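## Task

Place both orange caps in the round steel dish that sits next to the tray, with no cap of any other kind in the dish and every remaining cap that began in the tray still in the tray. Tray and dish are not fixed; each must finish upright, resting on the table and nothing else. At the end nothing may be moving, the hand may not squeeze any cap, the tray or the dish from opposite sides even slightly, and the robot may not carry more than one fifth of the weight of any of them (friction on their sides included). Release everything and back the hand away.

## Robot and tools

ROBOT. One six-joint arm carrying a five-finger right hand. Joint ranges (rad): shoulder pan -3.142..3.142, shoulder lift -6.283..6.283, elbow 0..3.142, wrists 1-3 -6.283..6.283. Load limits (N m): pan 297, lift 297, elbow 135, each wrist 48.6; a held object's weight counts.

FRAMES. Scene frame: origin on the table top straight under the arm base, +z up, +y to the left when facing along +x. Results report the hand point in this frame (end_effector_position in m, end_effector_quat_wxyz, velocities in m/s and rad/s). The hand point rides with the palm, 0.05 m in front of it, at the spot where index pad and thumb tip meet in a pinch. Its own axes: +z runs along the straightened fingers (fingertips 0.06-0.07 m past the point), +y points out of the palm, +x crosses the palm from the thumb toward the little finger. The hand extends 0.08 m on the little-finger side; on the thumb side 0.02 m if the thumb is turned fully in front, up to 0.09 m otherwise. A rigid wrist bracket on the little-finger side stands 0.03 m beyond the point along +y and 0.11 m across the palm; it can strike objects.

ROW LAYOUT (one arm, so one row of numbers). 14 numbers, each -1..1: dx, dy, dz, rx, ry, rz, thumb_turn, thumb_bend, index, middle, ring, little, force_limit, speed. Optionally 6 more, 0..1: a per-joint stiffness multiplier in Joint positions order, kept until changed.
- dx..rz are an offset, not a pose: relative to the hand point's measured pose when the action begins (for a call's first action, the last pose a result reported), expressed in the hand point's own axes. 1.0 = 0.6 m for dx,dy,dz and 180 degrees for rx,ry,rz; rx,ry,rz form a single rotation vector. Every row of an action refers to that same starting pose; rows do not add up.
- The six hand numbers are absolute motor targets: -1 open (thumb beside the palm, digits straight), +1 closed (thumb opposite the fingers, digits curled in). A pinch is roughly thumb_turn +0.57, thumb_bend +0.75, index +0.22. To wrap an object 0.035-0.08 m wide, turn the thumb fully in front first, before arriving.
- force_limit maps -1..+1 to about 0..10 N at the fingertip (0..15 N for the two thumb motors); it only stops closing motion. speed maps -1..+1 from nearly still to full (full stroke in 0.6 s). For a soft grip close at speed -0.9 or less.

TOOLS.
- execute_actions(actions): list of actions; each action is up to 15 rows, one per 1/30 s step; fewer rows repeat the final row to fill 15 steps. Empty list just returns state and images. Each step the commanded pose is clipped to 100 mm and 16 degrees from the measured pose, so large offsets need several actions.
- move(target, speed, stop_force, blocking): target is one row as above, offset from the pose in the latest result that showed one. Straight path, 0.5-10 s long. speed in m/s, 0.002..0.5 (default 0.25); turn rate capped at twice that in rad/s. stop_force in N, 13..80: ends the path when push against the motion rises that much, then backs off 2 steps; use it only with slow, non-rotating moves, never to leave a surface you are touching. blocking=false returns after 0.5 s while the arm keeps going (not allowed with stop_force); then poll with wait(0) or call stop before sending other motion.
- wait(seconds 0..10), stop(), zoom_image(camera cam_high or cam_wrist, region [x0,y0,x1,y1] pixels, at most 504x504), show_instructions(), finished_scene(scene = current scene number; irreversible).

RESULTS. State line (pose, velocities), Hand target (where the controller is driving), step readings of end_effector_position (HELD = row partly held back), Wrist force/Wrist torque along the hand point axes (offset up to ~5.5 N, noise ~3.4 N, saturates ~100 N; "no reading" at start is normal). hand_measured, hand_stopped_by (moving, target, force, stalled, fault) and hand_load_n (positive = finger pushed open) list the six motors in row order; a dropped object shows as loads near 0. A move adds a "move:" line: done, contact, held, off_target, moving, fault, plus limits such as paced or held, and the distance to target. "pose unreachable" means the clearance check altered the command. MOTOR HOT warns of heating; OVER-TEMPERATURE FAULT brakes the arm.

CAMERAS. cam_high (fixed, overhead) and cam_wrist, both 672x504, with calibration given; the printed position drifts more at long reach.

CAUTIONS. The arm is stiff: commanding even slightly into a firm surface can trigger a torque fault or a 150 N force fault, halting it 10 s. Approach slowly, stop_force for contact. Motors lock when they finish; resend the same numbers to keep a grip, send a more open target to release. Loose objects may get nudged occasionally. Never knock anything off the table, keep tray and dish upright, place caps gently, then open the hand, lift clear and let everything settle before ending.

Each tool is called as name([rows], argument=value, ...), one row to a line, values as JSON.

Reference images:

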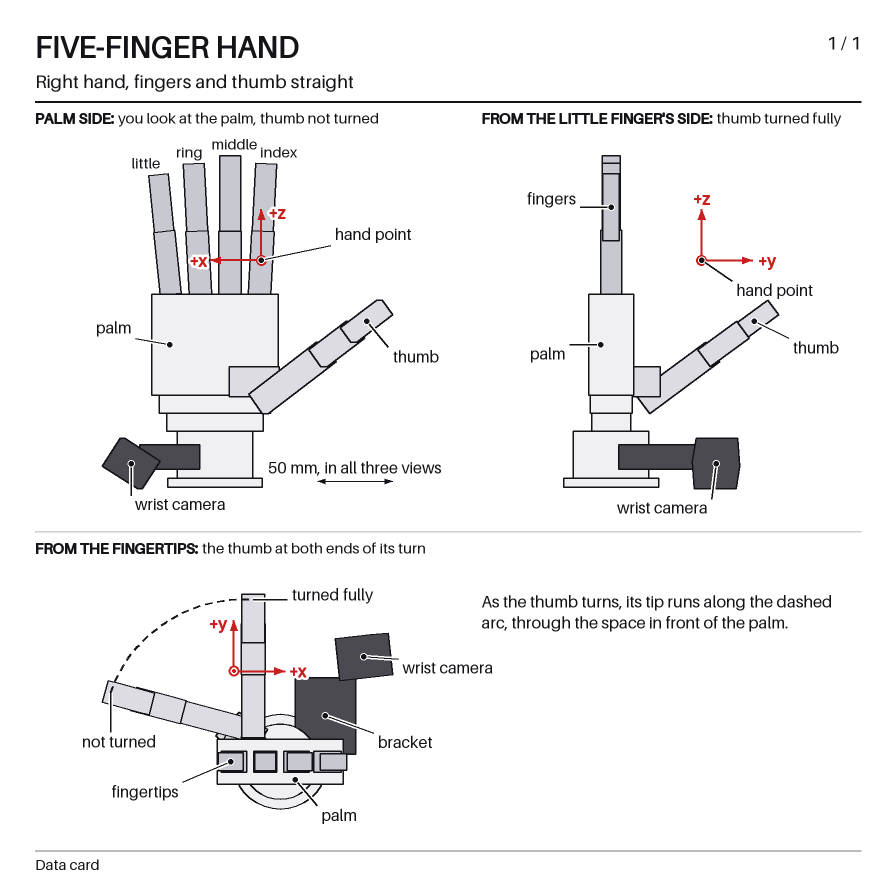

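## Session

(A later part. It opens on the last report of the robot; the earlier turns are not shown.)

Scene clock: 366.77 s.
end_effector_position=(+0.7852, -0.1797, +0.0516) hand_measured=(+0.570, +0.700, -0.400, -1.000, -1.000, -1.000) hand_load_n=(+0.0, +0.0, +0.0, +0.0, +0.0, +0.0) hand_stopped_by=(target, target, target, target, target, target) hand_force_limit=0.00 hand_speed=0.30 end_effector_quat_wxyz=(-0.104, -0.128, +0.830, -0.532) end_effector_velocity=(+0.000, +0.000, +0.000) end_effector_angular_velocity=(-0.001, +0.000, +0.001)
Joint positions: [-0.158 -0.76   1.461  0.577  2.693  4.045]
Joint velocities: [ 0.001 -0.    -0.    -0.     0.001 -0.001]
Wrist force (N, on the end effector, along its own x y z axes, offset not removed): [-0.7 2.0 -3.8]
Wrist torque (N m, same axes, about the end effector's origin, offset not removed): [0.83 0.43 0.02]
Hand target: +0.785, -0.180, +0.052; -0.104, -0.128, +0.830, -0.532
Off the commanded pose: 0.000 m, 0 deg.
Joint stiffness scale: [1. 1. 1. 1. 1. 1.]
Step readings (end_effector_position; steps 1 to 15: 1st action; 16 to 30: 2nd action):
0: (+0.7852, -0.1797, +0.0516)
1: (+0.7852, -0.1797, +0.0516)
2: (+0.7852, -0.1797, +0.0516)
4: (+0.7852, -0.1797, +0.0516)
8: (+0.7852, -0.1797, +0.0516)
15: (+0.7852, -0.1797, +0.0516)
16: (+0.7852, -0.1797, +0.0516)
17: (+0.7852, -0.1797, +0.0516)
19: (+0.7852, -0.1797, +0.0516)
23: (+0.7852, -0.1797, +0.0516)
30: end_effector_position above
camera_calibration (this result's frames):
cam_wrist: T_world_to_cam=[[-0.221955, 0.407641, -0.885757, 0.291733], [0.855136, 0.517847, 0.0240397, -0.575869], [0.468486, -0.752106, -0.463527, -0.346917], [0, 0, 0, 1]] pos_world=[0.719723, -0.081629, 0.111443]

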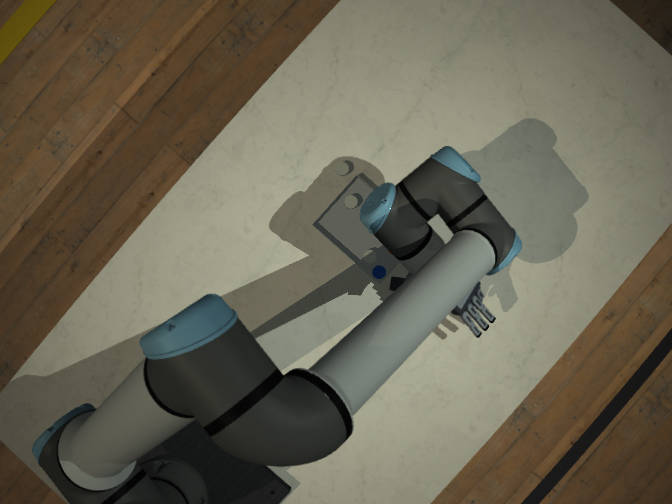

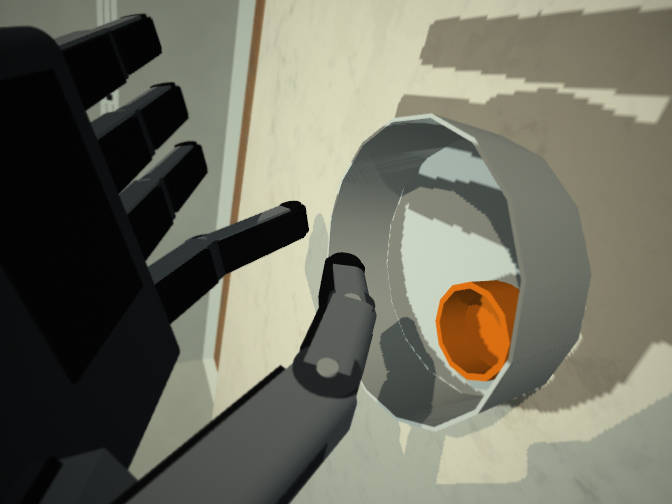

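move(target=[0.0258, -0.0713, -0.0348, 0, 0, 0, 0.57, 0.3, -0.5, -1, -1, -1, 0.0, 0.3], speed=0.2)

move(target=[0.0110, 0.1490, -0.2377, 0.2268, -0.4775, -0.2261, 0.57, 0.3, -0.5, -1, -1, -1, 0.0, 0.3], speed=0.25)

Scene clock: 404.83 s.
end_effector_position=(+0.7850, -0.1795, +0.1023) hand_measured=(+0.570, +0.300, -0.500, -1.000, -1.000, -1.000) hand_load_n=(+0.0, +0.0, +0.0, +0.0, +0.0, +0.0) hand_stopped_by=(target, target, target, target, target, target) hand_force_limit=0.00 hand_speed=0.30 end_effector_quat_wxyz=(-0.103, -0.127, +0.831, -0.532) end_effector_velocity=(-0.004, +0.000, -0.011) end_effector_angular_velocity=(+0.006, +0.024, -0.000)
Joint positions: [-0.158 -0.813  1.451  0.637  2.693  4.045]
Joint velocities: [-0.001  0.014  0.     0.01  -0.002  0.   ]
Wrist force (N, on the end effector, along its own x y z axes, offset not removed): [2.2 -0.1 0.5]
Wrist torque (N m, same axes, about the end effector's origin, offset not removed): [0.22 -0.09 0.27]
Hand target: +0.785, -0.179, +0.102; -0.104, -0.128, +0.830, -0.532
Off the commanded pose: 0.001 m, 0 deg.
Joint stiffness scale: [1. 1. 1. 1. 1. 1.]
move: done
camera_calibration (this result's frames):
cam_wrist: T_world_to_cam=[[-0.219865, 0.407261, -0.886452, 0.334864], [0.855072, 0.517866, 0.0258403, -0.57718], [0.469587, -0.752299, -0.462098, -0.324185], [0, 0, 0, 1]] pos_world=[0.719388, -0.0813596, 0.16195]

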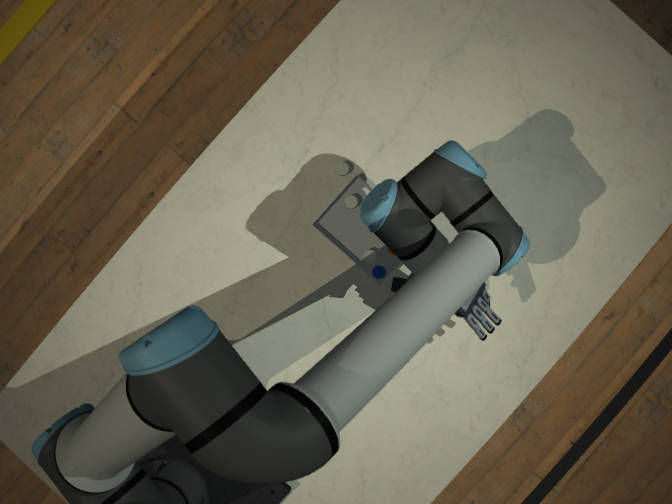

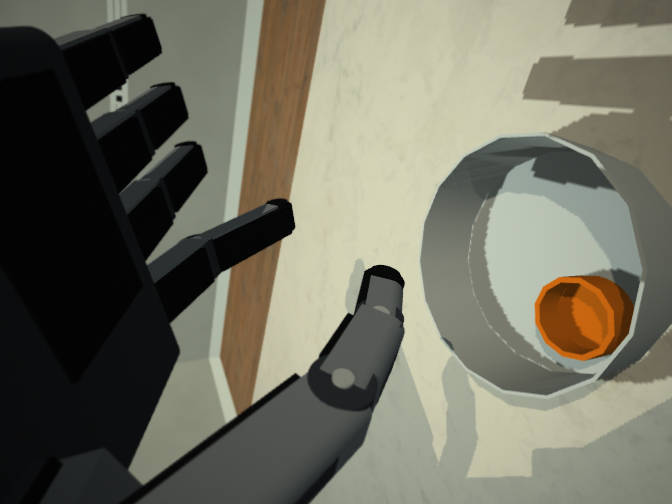

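Scene clock: 409.17 s.
end_effector_position=(+0.7538, -0.0123, +0.0857) hand_measured=(+0.570, +0.300, -0.500, -1.000, -1.000, -1.000) hand_load_n=(+0.0, +0.0, +0.0, +0.0, +0.0, +0.0) hand_stopped_by=(target, target, target, target, target, target) hand_force_limit=0.00 hand_speed=0.30 end_effector_quat_wxyz=(-0.352, +0.714, -0.377, +0.472) end_effector_velocity=(-0.000, +0.001, +0.000) end_effector_angular_velocity=(-0.001, +0.001, +0.012)
Joint positions: [-0.416 -1.27   2.167 -0.532  1.01   2.501]
Joint velocities: [-0.004  0.    -0.002  0.007 -0.014 -0.008]
Wrist force (N, on the end effector, along its own x y z axes, offset not removed): [1.1 -0.5 1.5]
Wrist torque (N m, same axes, about the end effector's origin, offset not removed): [0.17 0.05 0.09]
Hand target: +0.755, -0.014, +0.086; -0.352, +0.715, -0.376, +0.473
Off the commanded pose: 0.003 m, 0 deg.
Joint stiffness scale: [1. 1. 1. 1. 1. 1.]
move: done
camera_calibration (this result's frames):
cam_wrist: T_world_to_cam=[[-0.231212, -0.372033, -0.898962, 0.245248], [-0.694114, 0.710534, -0.115527, 0.545644], [0.681723, 0.597271, -0.422517, -0.338155], [0, 0, 0, 1]] pos_world=[0.665972, -0.0944881, 0.140629]

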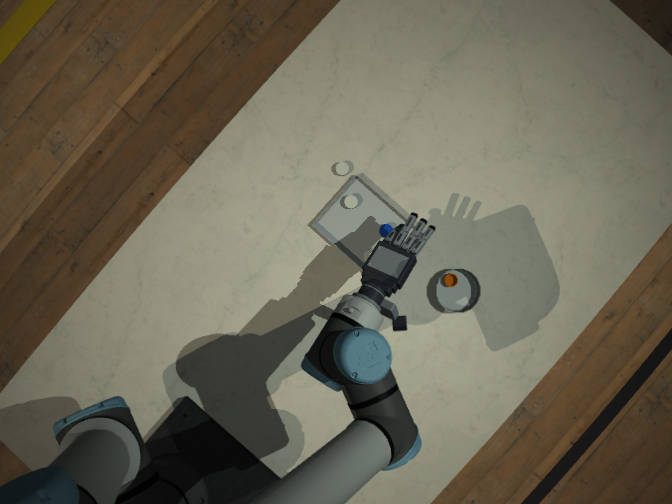

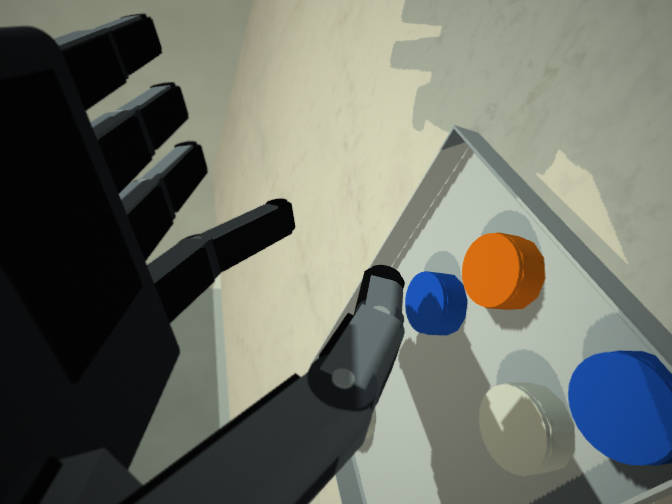

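move(target=[-0.0379, 0.0719, 0.0235, 0, 0, 0, 0.57, 0.3, -0.5, -1, -1, -1, 0.0, 0.3], speed=0.08)

Scene clock: 420.47 s.
end_effector_position=(+0.7532, -0.0125, +0.0365) hand_measured=(+0.570, +0.300, -0.500, -1.000, -1.000, -1.000) hand_load_n=(+0.0, +0.0, +0.0, +0.0, +0.0, +0.0) hand_stopped_by=(target, target, target, target, target, target) hand_force_limit=0.00 hand_speed=0.30 end_effector_quat_wxyz=(-0.352, +0.714, -0.377, +0.473) end_effector_velocity=(+0.004, +0.001, +0.003) end_effector_angular_velocity=(-0.007, -0.014, +0.003)
Joint positions: [-0.416 -1.192  2.188 -0.633  1.011  2.5  ]
Joint velocities: [ 0.004 -0.    -0.    -0.015  0.001  0.   ]
Wrist force (N, on the end effector, along its own x y z axes, offset not removed): [-2.1 -0.4 -2.5]
Wrist torque (N m, same axes, about the end effector's origin, offset not removed): [0.52 0.64 0.01]
Hand target: +0.752, -0.011, +0.035; -0.352, +0.714, -0.377, +0.472
Off the commanded pose: 0.003 m, 0 deg.
Joint stiffness scale: [1. 1. 1. 1. 1. 1.]
move: done
camera_calibration (this result's frames):
cam_wrist: T_world_to_cam=[[-0.230458, -0.373159, -0.898689, 0.200205], [-0.693515, 0.710827, -0.117311, 0.539366], [0.682588, 0.596219, -0.422607, -0.359063], [0, 0, 0, 1]] pos_world=[0.665289, -0.0946079, 0.0914528]

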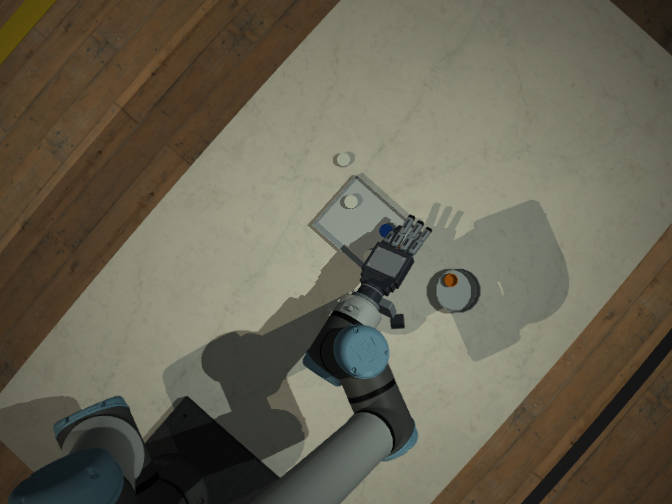

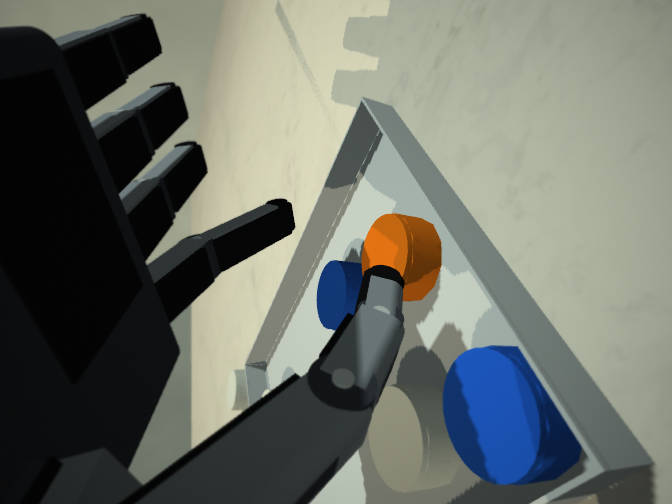

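move(target=[-0.0159, 0.027, 0.0077, 0, 0, 0, 0.57, 0.3, -0.5, -1, -1, -1, 0.0, 0.3], speed=0.03)

Scene clock: 424.70 s.
end_effector_position=(+0.7534, -0.0126, +0.0192) hand_measured=(+0.570, +0.300, -0.500, -1.000, -1.000, -1.000) hand_load_n=(+0.0, +0.0, +0.0, +0.0, +0.0, +0.0) hand_stopped_by=(target, target, target, target, target, target) hand_force_limit=0.00 hand_speed=0.30 end_effector_quat_wxyz=(-0.352, +0.714, -0.376, +0.474) end_effector_velocity=(+0.002, -0.000, +0.001) end_effector_angular_velocity=(-0.003, -0.006, +0.001)
Joint positions: [-0.415 -1.162  2.194 -0.671  1.012  2.5  ]
Joint velocities: [ 0.001  0.    -0.    -0.007  0.    -0.   ]
Wrist force (N, on the end effector, along its own x y z axes, offset not removed): [2.5 1.9 2.2]
Wrist torque (N m, same axes, about the end effector's origin, offset not removed): [0.51 -0.15 0.47]
Hand target: +0.752, -0.011, +0.017; -0.352, +0.714, -0.377, +0.473
Off the commanded pose: 0.003 m, 0 deg.
Joint stiffness scale: [1. 1. 1. 1. 1. 1.]
move: done
camera_calibration (this result's frames):
cam_wrist: T_world_to_cam=[[-0.228348, -0.374097, -0.898837, 0.18311], [-0.69315, 0.710779, -0.119733, 0.537325], [0.683667, 0.595688, -0.42161, -0.367265], [0, 0, 0, 1]] pos_world=[0.665346, -0.0946433, 0.0740788]

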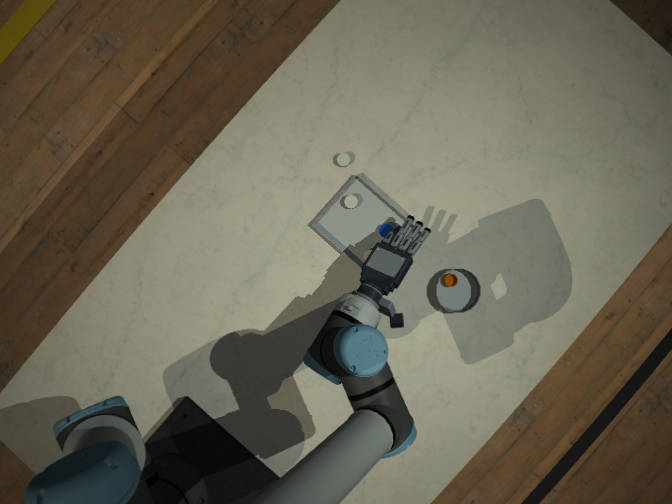

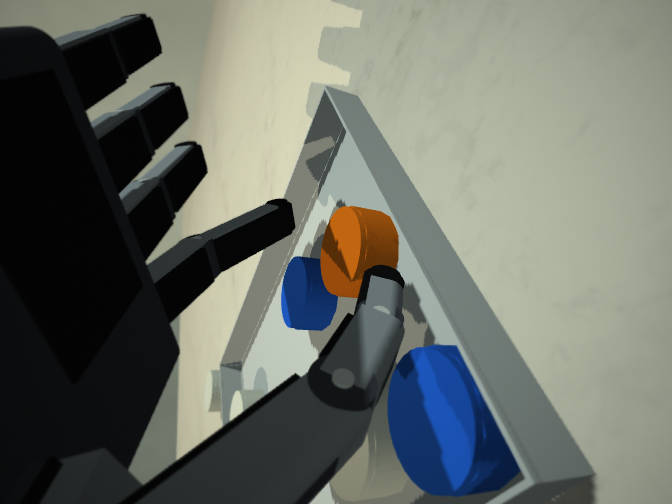

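execute_actions([
  [[0,0,0,0,0,0,0.57,0.3,-0.15,-1,-1,-1,-0.4,-0.8]],
  [[0,0,0,0,0,0,0.57,0.3,-0.15,-1,-1,-1,-0.4,-0.8]],
  [[0,0,0,0,0,0,0.57,0.3,-0.15,-1,-1,-1,-0.4,-0.8]],
])

Scene clock: 429.80 s.
end_effector_position=(+0.7536, -0.0127, +0.0193) hand_measured=(+0.570, +0.300, -0.150, -1.000, -1.000, -1.000) hand_load_n=(+0.0, +0.0, +0.0, +0.0, +0.0, +0.0) hand_stopped_by=(target, target, target, target, target, target) hand_force_limit=-0.40 hand_speed=-0.80 end_effector_quat_wxyz=(-0.352, +0.714, -0.376, +0.475) end_effector_velocity=(+0.000, -0.000, +0.000) end_effector_angular_velocity=(+0.000, -0.000, -0.002)
Joint positions: [-0.415 -1.162  2.194 -0.671  1.012  2.5  ]
Joint velocities: [ 0.    -0.     0.    -0.001  0.002  0.002]
Wrist force (N, on the end effector, along its own x y z axes, offset not removed): [-1.6 -2.3 -1.2]
Wrist torque (N m, same axes, about the end effector's origin, offset not removed): [0.01 0.56 -0.02]
Hand target: +0.754, -0.013, +0.019; -0.352, +0.714, -0.376, +0.475
Off the commanded pose: 0.000 m, 0 deg.
Joint stiffness scale: [1. 1. 1. 1. 1. 1.]
Step readings (end_effector_position; steps 1 to 15: 1st action; 16 to 30: 2nd action; 31 to 45: 3rd action):
0: (+0.7537, -0.0128, +0.0194)
1: (+0.7537, -0.0128, +0.0194)
2: (+0.7537, -0.0128, +0.0194)
4: (+0.7537, -0.0128, +0.0194)
8: (+0.7537, -0.0128, +0.0194)
15: (+0.7536, -0.0127, +0.0193)
16: (+0.7536, -0.0127, +0.0193)
17: (+0.7536, -0.0127, +0.0193)
19: (+0.7536, -0.0127, +0.0193)
23: (+0.7536, -0.0127, +0.0193)
30: (+0.7536, -0.0127, +0.0193)
31: (+0.7536, -0.0127, +0.0193)
32: (+0.7536, -0.0127, +0.0193)
34: (+0.7536, -0.0127, +0.0193)
38: (+0.7536, -0.0127, +0.0193)
45: end_effector_position above
camera_calibration (this result's frames):
cam_wrist: T_world_to_cam=[[-0.227767, -0.37438, -0.898867, 0.182773], [-0.693043, 0.710767, -0.120423, 0.537455], [0.683969, 0.595525, -0.421351, -0.367517], [0, 0, 0, 1]] pos_world=[0.665479, -0.0947132, 0.0741569]

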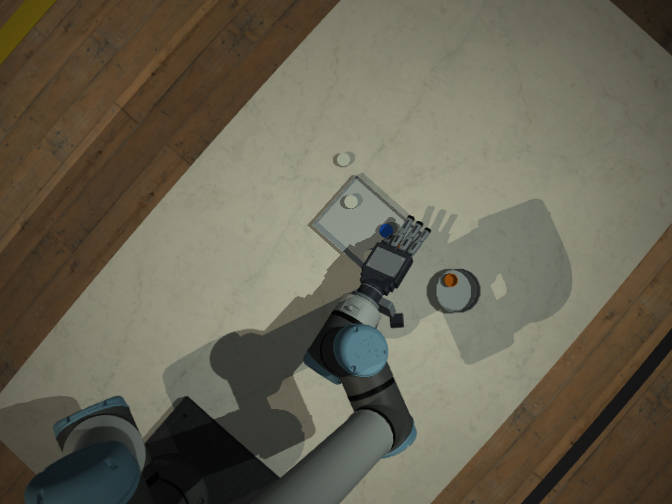

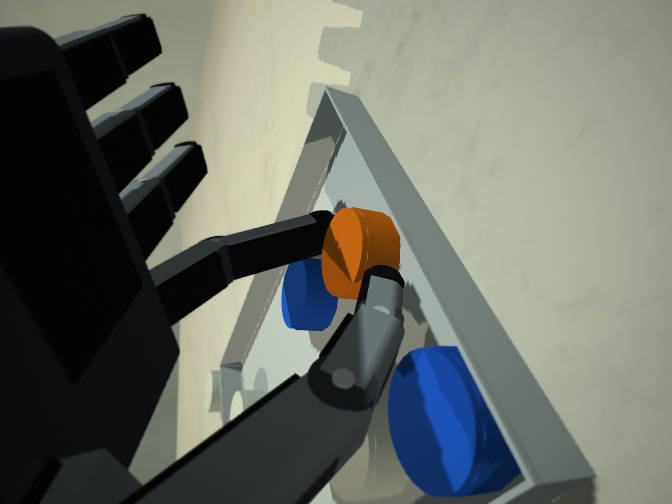

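execute_actions([
  [[0,0,0,0,0,0,0.57,0.3,0.3,-1,-1,-1,-0.2,-0.85]],
  [[0,0,0,0,0,0,0.57,0.3,0.3,-1,-1,-1,-0.2,-0.85]],
  [[0,0,0,0,0,0,0.57,0.3,0.3,-1,-1,-1,-0.2,-0.85]],
])

Scene clock: 434.77 s.
end_effector_position=(+0.7536, -0.0127, +0.0193) hand_measured=(+0.570, +0.298, -0.102, -1.000, -1.000, -1.000) hand_load_n=(-0.5, +2.0, +4.5, +0.0, +0.0, +0.0) hand_stopped_by=(target, target, force, target, target, target) hand_force_limit=-0.20 hand_speed=-0.85 end_effector_quat_wxyz=(-0.352, +0.714, -0.376, +0.475) end_effector_velocity=(+0.000, -0.000, -0.000) end_effector_angular_velocity=(-0.001, -0.000, +0.000)
Joint positions: [-0.415 -1.162  2.194 -0.671  1.012  2.5  ]
Joint velocities: [-0.  0. -0. -0. -0. -0.]
Wrist force (N, on the end effector, along its own x y z axes, offset not removed): [-1.8 -3.9 -1.5]
Wrist torque (N m, same axes, about the end effector's origin, offset not removed): [0.14 0.72 -0.29]
Hand target: +0.754, -0.013, +0.019; -0.352, +0.714, -0.376, +0.475
Off the commanded pose: 0.000 m, 0 deg.
Joint stiffness scale: [1. 1. 1. 1. 1. 1.]
Step readings (end_effector_position; steps 1 to 15: 1st action; 16 to 30: 2nd action; 31 to 45: 3rd action):
0: (+0.7536, -0.0127, +0.0193)
1: (+0.7536, -0.0127, +0.0193)
2: (+0.7536, -0.0127, +0.0193)
4: (+0.7536, -0.0127, +0.0193)
8: (+0.7536, -0.0127, +0.0193)
15: (+0.7536, -0.0127, +0.0193)
16: (+0.7536, -0.0127, +0.0193)
17: (+0.7536, -0.0127, +0.0193)
19: (+0.7536, -0.0127, +0.0193)
23: (+0.7536, -0.0127, +0.0193)
30: (+0.7536, -0.0127, +0.0193)
31: (+0.7536, -0.0127, +0.0193)
32: (+0.7536, -0.0127, +0.0193)
34: (+0.7536, -0.0127, +0.0193)
38: (+0.7536, -0.0127, +0.0193)
45: end_effector_position above
camera_calibration (this result's frames):
cam_wrist: T_world_to_cam=[[-0.227749, -0.374389, -0.898868, 0.182762], [-0.693041, 0.710765, -0.120444, 0.537459], [0.683977, 0.595521, -0.421343, -0.367524], [0, 0, 0, 1]] pos_world=[0.665483, -0.0947151, 0.0741593]

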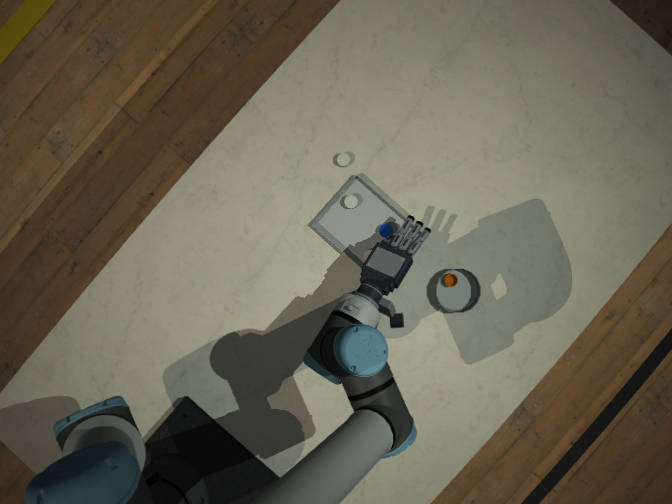

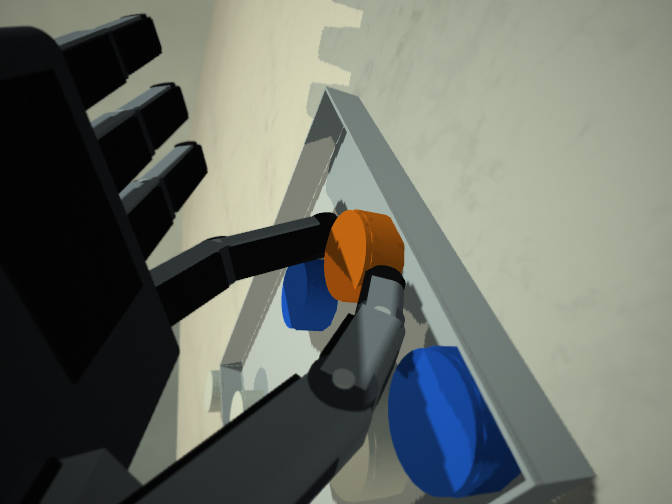

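Gripped: index 4.5 N, thumb 2 N. Lift slowly.

move(target=[0.0402, -0.0863, -0.0309, 0, 0, 0, 0.57, 0.3, 0.3, -1, -1, -1, -0.2, -0.85], speed=0.05)

Scene clock: 440.60 s.
end_effector_position=(+0.7517, -0.0115, +0.0776) hand_measured=(+0.570, +0.298, -0.102, -1.000, -1.000, -1.000) hand_load_n=(+0.0, +3.0, +4.0, +0.0, +0.0, +0.0) hand_stopped_by=(target, target, force, target, target, target) hand_force_limit=-0.20 hand_speed=-0.85 end_effector_quat_wxyz=(-0.352, +0.714, -0.377, +0.474) end_effector_velocity=(-0.003, +0.002, -0.002) end_effector_angular_velocity=(+0.006, +0.011, +0.000)
Joint positions: [-0.415 -1.261  2.177 -0.554  1.012  2.5  ]
Joint velocities: [ 0.001 -0.     0.     0.013  0.     0.   ]
Wrist force (N, on the end effector, along its own x y z axes, offset not removed): [4.5 1.5 -1.3]
Wrist torque (N m, same axes, about the end effector's origin, offset not removed): [0.64 -0.49 0.23]
Hand target: +0.753, -0.012, +0.079; -0.352, +0.714, -0.376, +0.475
Off the commanded pose: 0.002 m, 0 deg.
Joint stiffness scale: [1. 1. 1. 1. 1. 1.]
move: done
camera_calibration (this result's frames):
cam_wrist: T_world_to_cam=[[-0.228918, -0.373845, -0.898797, 0.236061], [-0.693192, 0.710842, -0.119116, 0.542301], [0.683434, 0.595771, -0.421871, -0.341879], [0, 0, 0, 1]] pos_world=[0.663609, -0.0935585, 0.132538]

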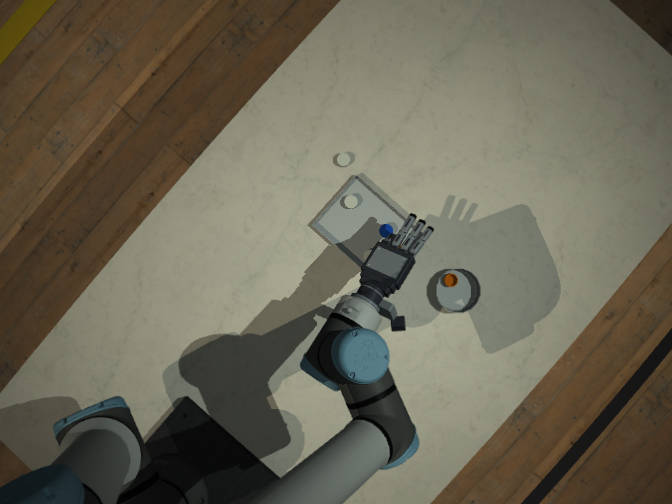

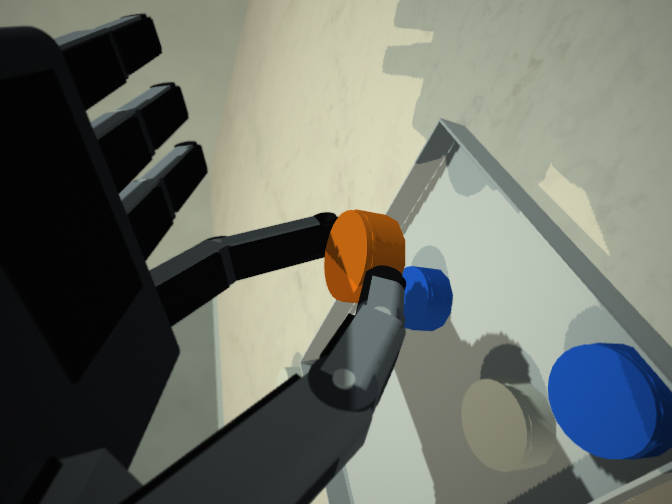

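move(target=[0.2393, 0.1235, -0.0195, 0, 0, 0, 0.57, 0.3, 0.3, -1, -1, -1, -0.2, -0.85], speed=0.15)

Scene clock: 445.60 s.
end_effector_position=(+0.7623, -0.1714, +0.0759) hand_measured=(+0.570, +0.298, -0.102, -1.000, -1.000, -1.000) hand_load_n=(+0.0, +3.0, +4.0, +0.0, +0.0, +0.0) hand_stopped_by=(target, target, force, target, target, target) hand_force_limit=-0.20 hand_speed=-0.85 end_effector_quat_wxyz=(-0.352, +0.713, -0.378, +0.474) end_effector_velocity=(-0.001, +0.004, +0.002) end_effector_angular_velocity=(+0.001, +0.003, +0.018)
Joint positions: [-0.666 -1.182  2.067 -0.445  0.782  2.378]
Joint velocities: [ 0.    -0.    -0.004  0.017 -0.016 -0.013]
Wrist force (N, on the end effector, along its own x y z axes, offset not removed): [-3.2 0.6 -2.2]
Wrist torque (N m, same axes, about the end effector's origin, offset not removed): [0.54 0.84 -0.08]
Hand target: +0.764, -0.173, +0.077; -0.352, +0.714, -0.377, +0.474
Off the commanded pose: 0.002 m, 0 deg.
Joint stiffness scale: [1. 1. 1. 1. 1. 1.]
move: done
camera_calibration (this result's frames):
cam_wrist: T_world_to_cam=[[-0.230467, -0.371702, -0.89929, 0.178763], [-0.691455, 0.712813, -0.117422, 0.661985], [0.684671, 0.594757, -0.421295, -0.255842], [0, 0, 0, 1]] pos_world=[0.6741, -0.253261, 0.130706]

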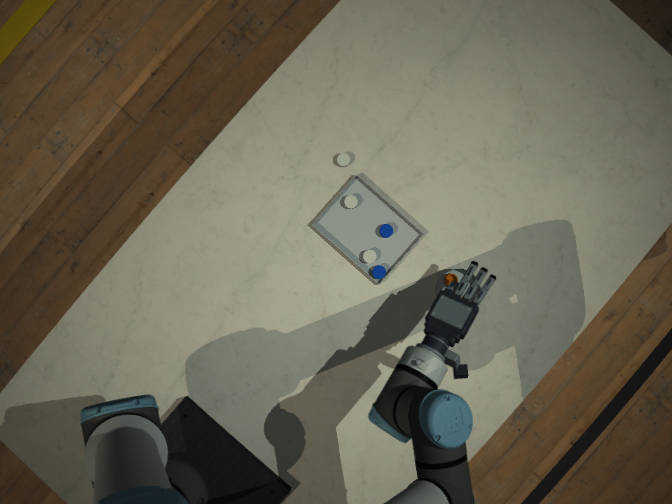

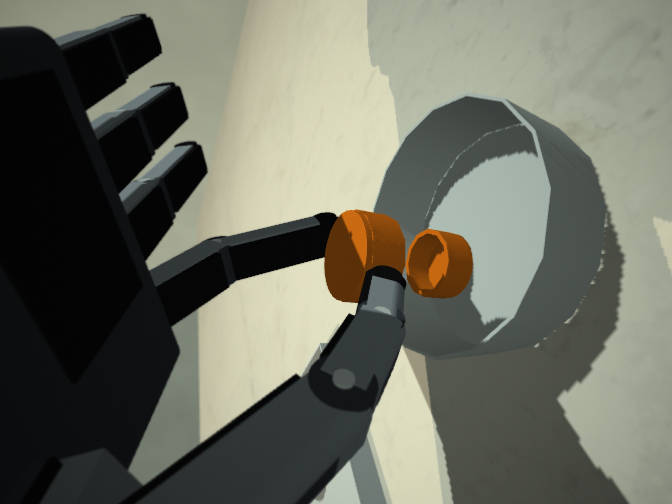

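move(target=[-0.0023, 0.0437, 0.0103, 0, 0, 0, 0.57, 0.3, 0.3, -1, -1, -1, -0.2, -0.85], speed=0.08)

execute_actions([
  [[0,0,0,0,0,0,0.57,0.3,-0.6,-1,-1,-1,0.0,0.3]],
  [[0,0,0,0,0,0,0.57,0.3,-0.6,-1,-1,-1,0.0,0.3]],
])

Scene clock: 452.93 s.
end_effector_position=(+0.7631, -0.1807, +0.0516) hand_measured=(+0.570, +0.298, -0.102, -1.000, -1.000, -1.000) hand_load_n=(+0.0, +3.0, +4.0, +0.0, +0.0, +0.0) hand_stopped_by=(target, target, force, target, target, target) hand_force_limit=-0.20 hand_speed=-0.85 end_effector_quat_wxyz=(-0.352, +0.713, -0.378, +0.473) end_effector_velocity=(+0.002, +0.000, +0.001) end_effector_angular_velocity=(-0.004, -0.008, +0.005)
Joint positions: [-0.678 -1.14   2.066 -0.48   0.771  2.371]
Joint velocities: [ 0.001  0.     0.    -0.008 -0.005 -0.   ]
Wrist force (N, on the end effector, along its own x y z axes, offset not removed): [0.6 -0.5 -0.9]
Wrist torque (N m, same axes, about the end effector's origin, offset not removed): [0.21 0.24 0.23]
Hand target: +0.762, -0.182, +0.051; -0.352, +0.713, -0.378, +0.474
Off the commanded pose: 0.001 m, 0 deg.
Joint stiffness scale: [1. 1. 1. 1. 1. 1.]
move: done
camera_calibration (this result's frames):
cam_wrist: T_world_to_cam=[[-0.230955, -0.370889, -0.8995, 0.154157], [-0.691555, 0.712887, -0.11638, 0.66635], [0.684406, 0.595175, -0.421135, -0.260722], [0, 0, 0, 1]] pos_world=[0.674861, -0.262682, 0.106415]

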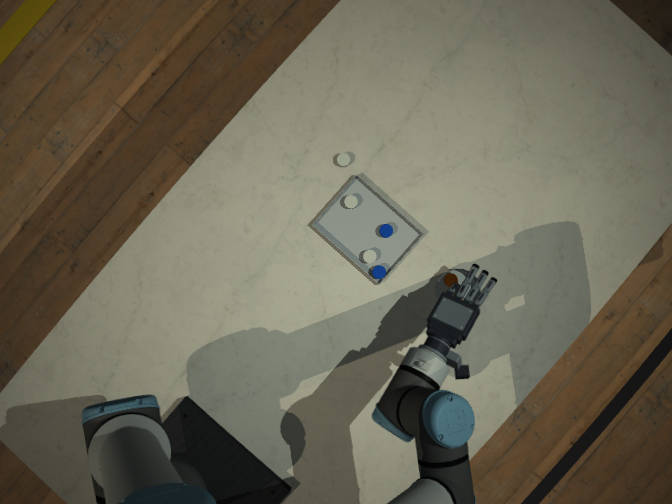

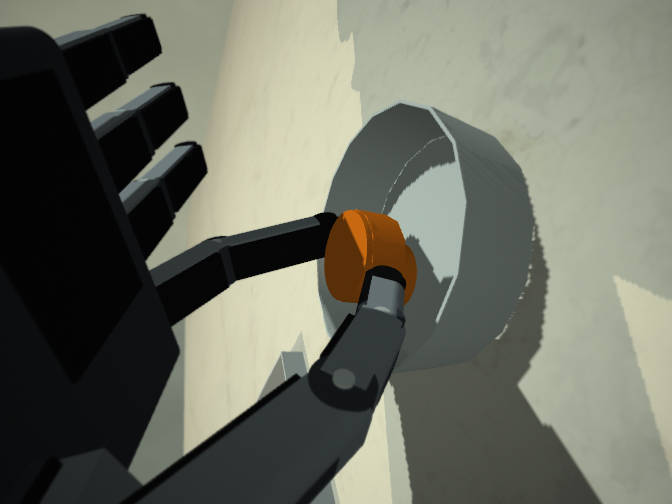

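Scene clock: 453.93 s.
end_effector_position=(+0.7631, -0.1808, +0.0517) hand_measured=(+0.570, +0.300, -0.600, -1.000, -1.000, -1.000) hand_load_n=(+0.0, +0.0, +0.0, +0.0, +0.0, +0.0) hand_stopped_by=(target, target, target, target, target, target) hand_force_limit=0.00 hand_speed=0.30 end_effector_quat_wxyz=(-0.352, +0.713, -0.378, +0.474) end_effector_velocity=(+0.000, +0.001, -0.000) end_effector_angular_velocity=(+0.001, -0.000, +0.001)
Joint positions: [-0.678 -1.14   2.066 -0.48   0.771  2.371]
Joint velocities: [ 0.     0.     0.    -0.001 -0.001  0.001]
Wrist force (N, on the end effector, along its own x y z axes, offset not removed): [-2.2 -2.0 -1.4]
Wrist torque (N m, same axes, about the end effector's origin, offset not removed): [0.16 0.54 -0.05]
Hand target: +0.763, -0.181, +0.052; -0.352, +0.713, -0.378, +0.474
Off the commanded pose: 0.000 m, 0 deg.
Joint stiffness scale: [1. 1. 1. 1. 1. 1.]
Step readings (end_effector_position; steps 1 to 15: 1st action; 16 to 30: 2nd action):
0: (+0.7631, -0.1807, +0.0516)
1: (+0.7631, -0.1808, +0.0517)
2: (+0.7631, -0.1808, +0.0517)
4: (+0.7631, -0.1808, +0.0517)
8: (+0.7631, -0.1808, +0.0517)
15: (+0.7631, -0.1808, +0.0517)
16: (+0.7631, -0.1808, +0.0517)
17: (+0.7631, -0.1808, +0.0517)
19: (+0.7631, -0.1808, +0.0517)
23: (+0.7631, -0.1808, +0.0517)
30: end_effector_position above
camera_calibration (this result's frames):
cam_wrist: T_world_to_cam=[[-0.230616, -0.371141, -0.899484, 0.153897], [-0.691582, 0.712792, -0.116796, 0.666467], [0.684493, 0.595132, -0.421055, -0.260808], [0, 0, 0, 1]] pos_world=[0.674929, -0.26272, 0.106454]

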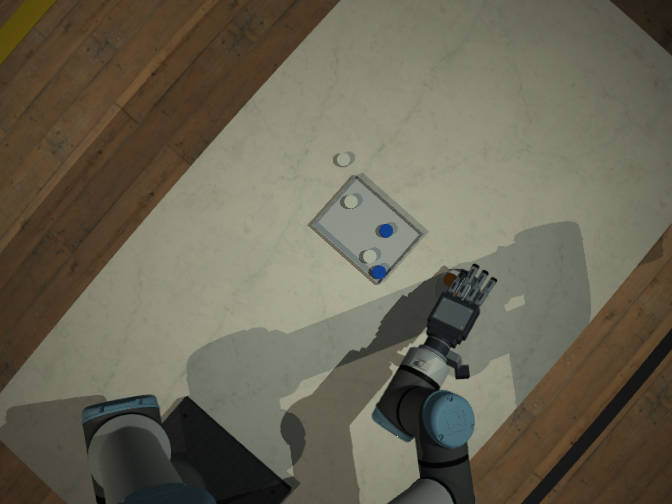

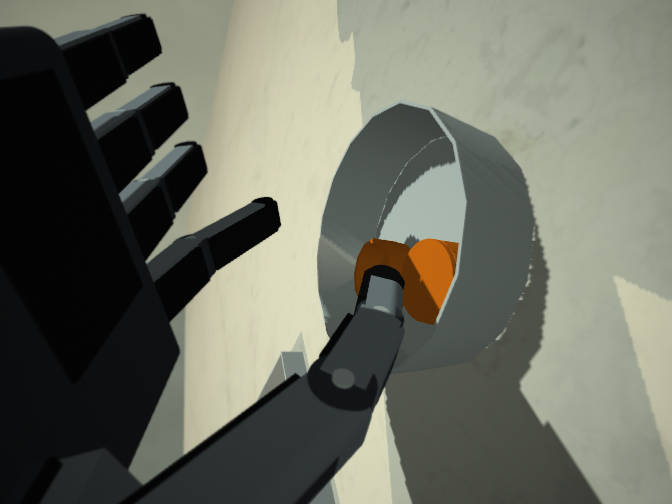

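Both in the dish. Move clear, up and back.

move(target=[0.10, -0.14, -0.15, 0, 0, 0, 0.57, 0.3, -0.6, -1, -1, -1, 0.0, 0.3], speed=0.2)

Scene clock: 456.87 s.
end_effector_position=(+0.7113, -0.2047, +0.1744) hand_measured=(+0.570, +0.300, -0.600, -1.000, -1.000, -1.000) hand_load_n=(+0.0, +0.0, +0.0, +0.0, +0.0, +0.0) hand_stopped_by=(target, target, target, target, target, target) hand_force_limit=0.00 hand_speed=0.30 end_effector_quat_wxyz=(-0.353, +0.713, -0.379, +0.473) end_effector_velocity=(-0.003, +0.000, -0.001) end_effector_angular_velocity=(+0.005, +0.007, +0.002)
Joint positions: [-0.779 -1.345  2.067 -0.222  0.68   2.302]
Joint velocities: [-0.004 -0.     0.     0.013 -0.004 -0.005]
Wrist force (N, on the end effector, along its own x y z axes, offset not removed): [-2.0 -0.2 -2.8]
Wrist torque (N m, same axes, about the end effector's origin, offset not removed): [0.47 0.62 0.07]
Hand target: +0.712, -0.207, +0.176; -0.352, +0.713, -0.378, +0.474
Off the commanded pose: 0.003 m, 0 deg.
Joint stiffness scale: [1. 1. 1. 1. 1. 1.]
move: done
camera_calibration (this result's frames):
cam_wrist: T_world_to_cam=[[-0.231411, -0.369461, -0.899971, 0.244472], [-0.691903, 0.712818, -0.11472, 0.661846], [0.6839, 0.596145, -0.420585, -0.158903], [0, 0, 0, 1]] pos_world=[0.623181, -0.286724, 0.229113]

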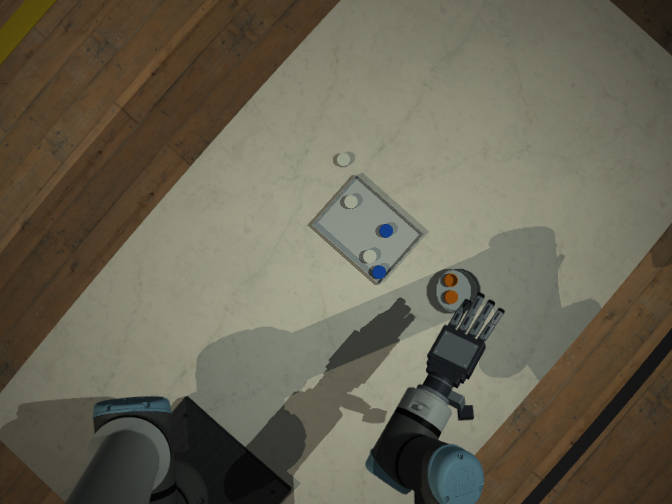

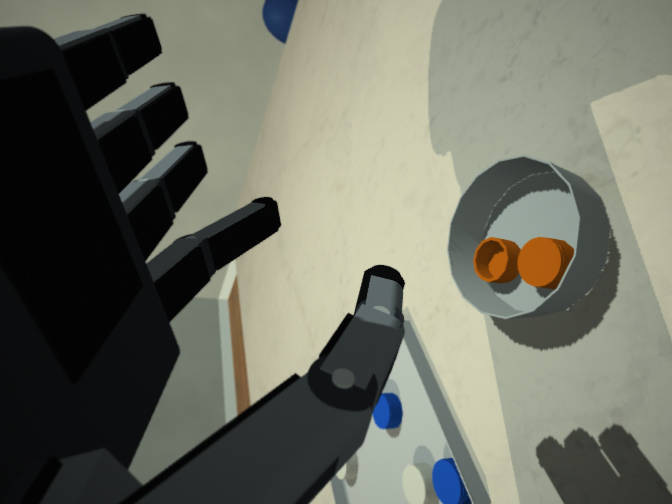

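finished_scene(scene=1)

The scene is finished: the task was done.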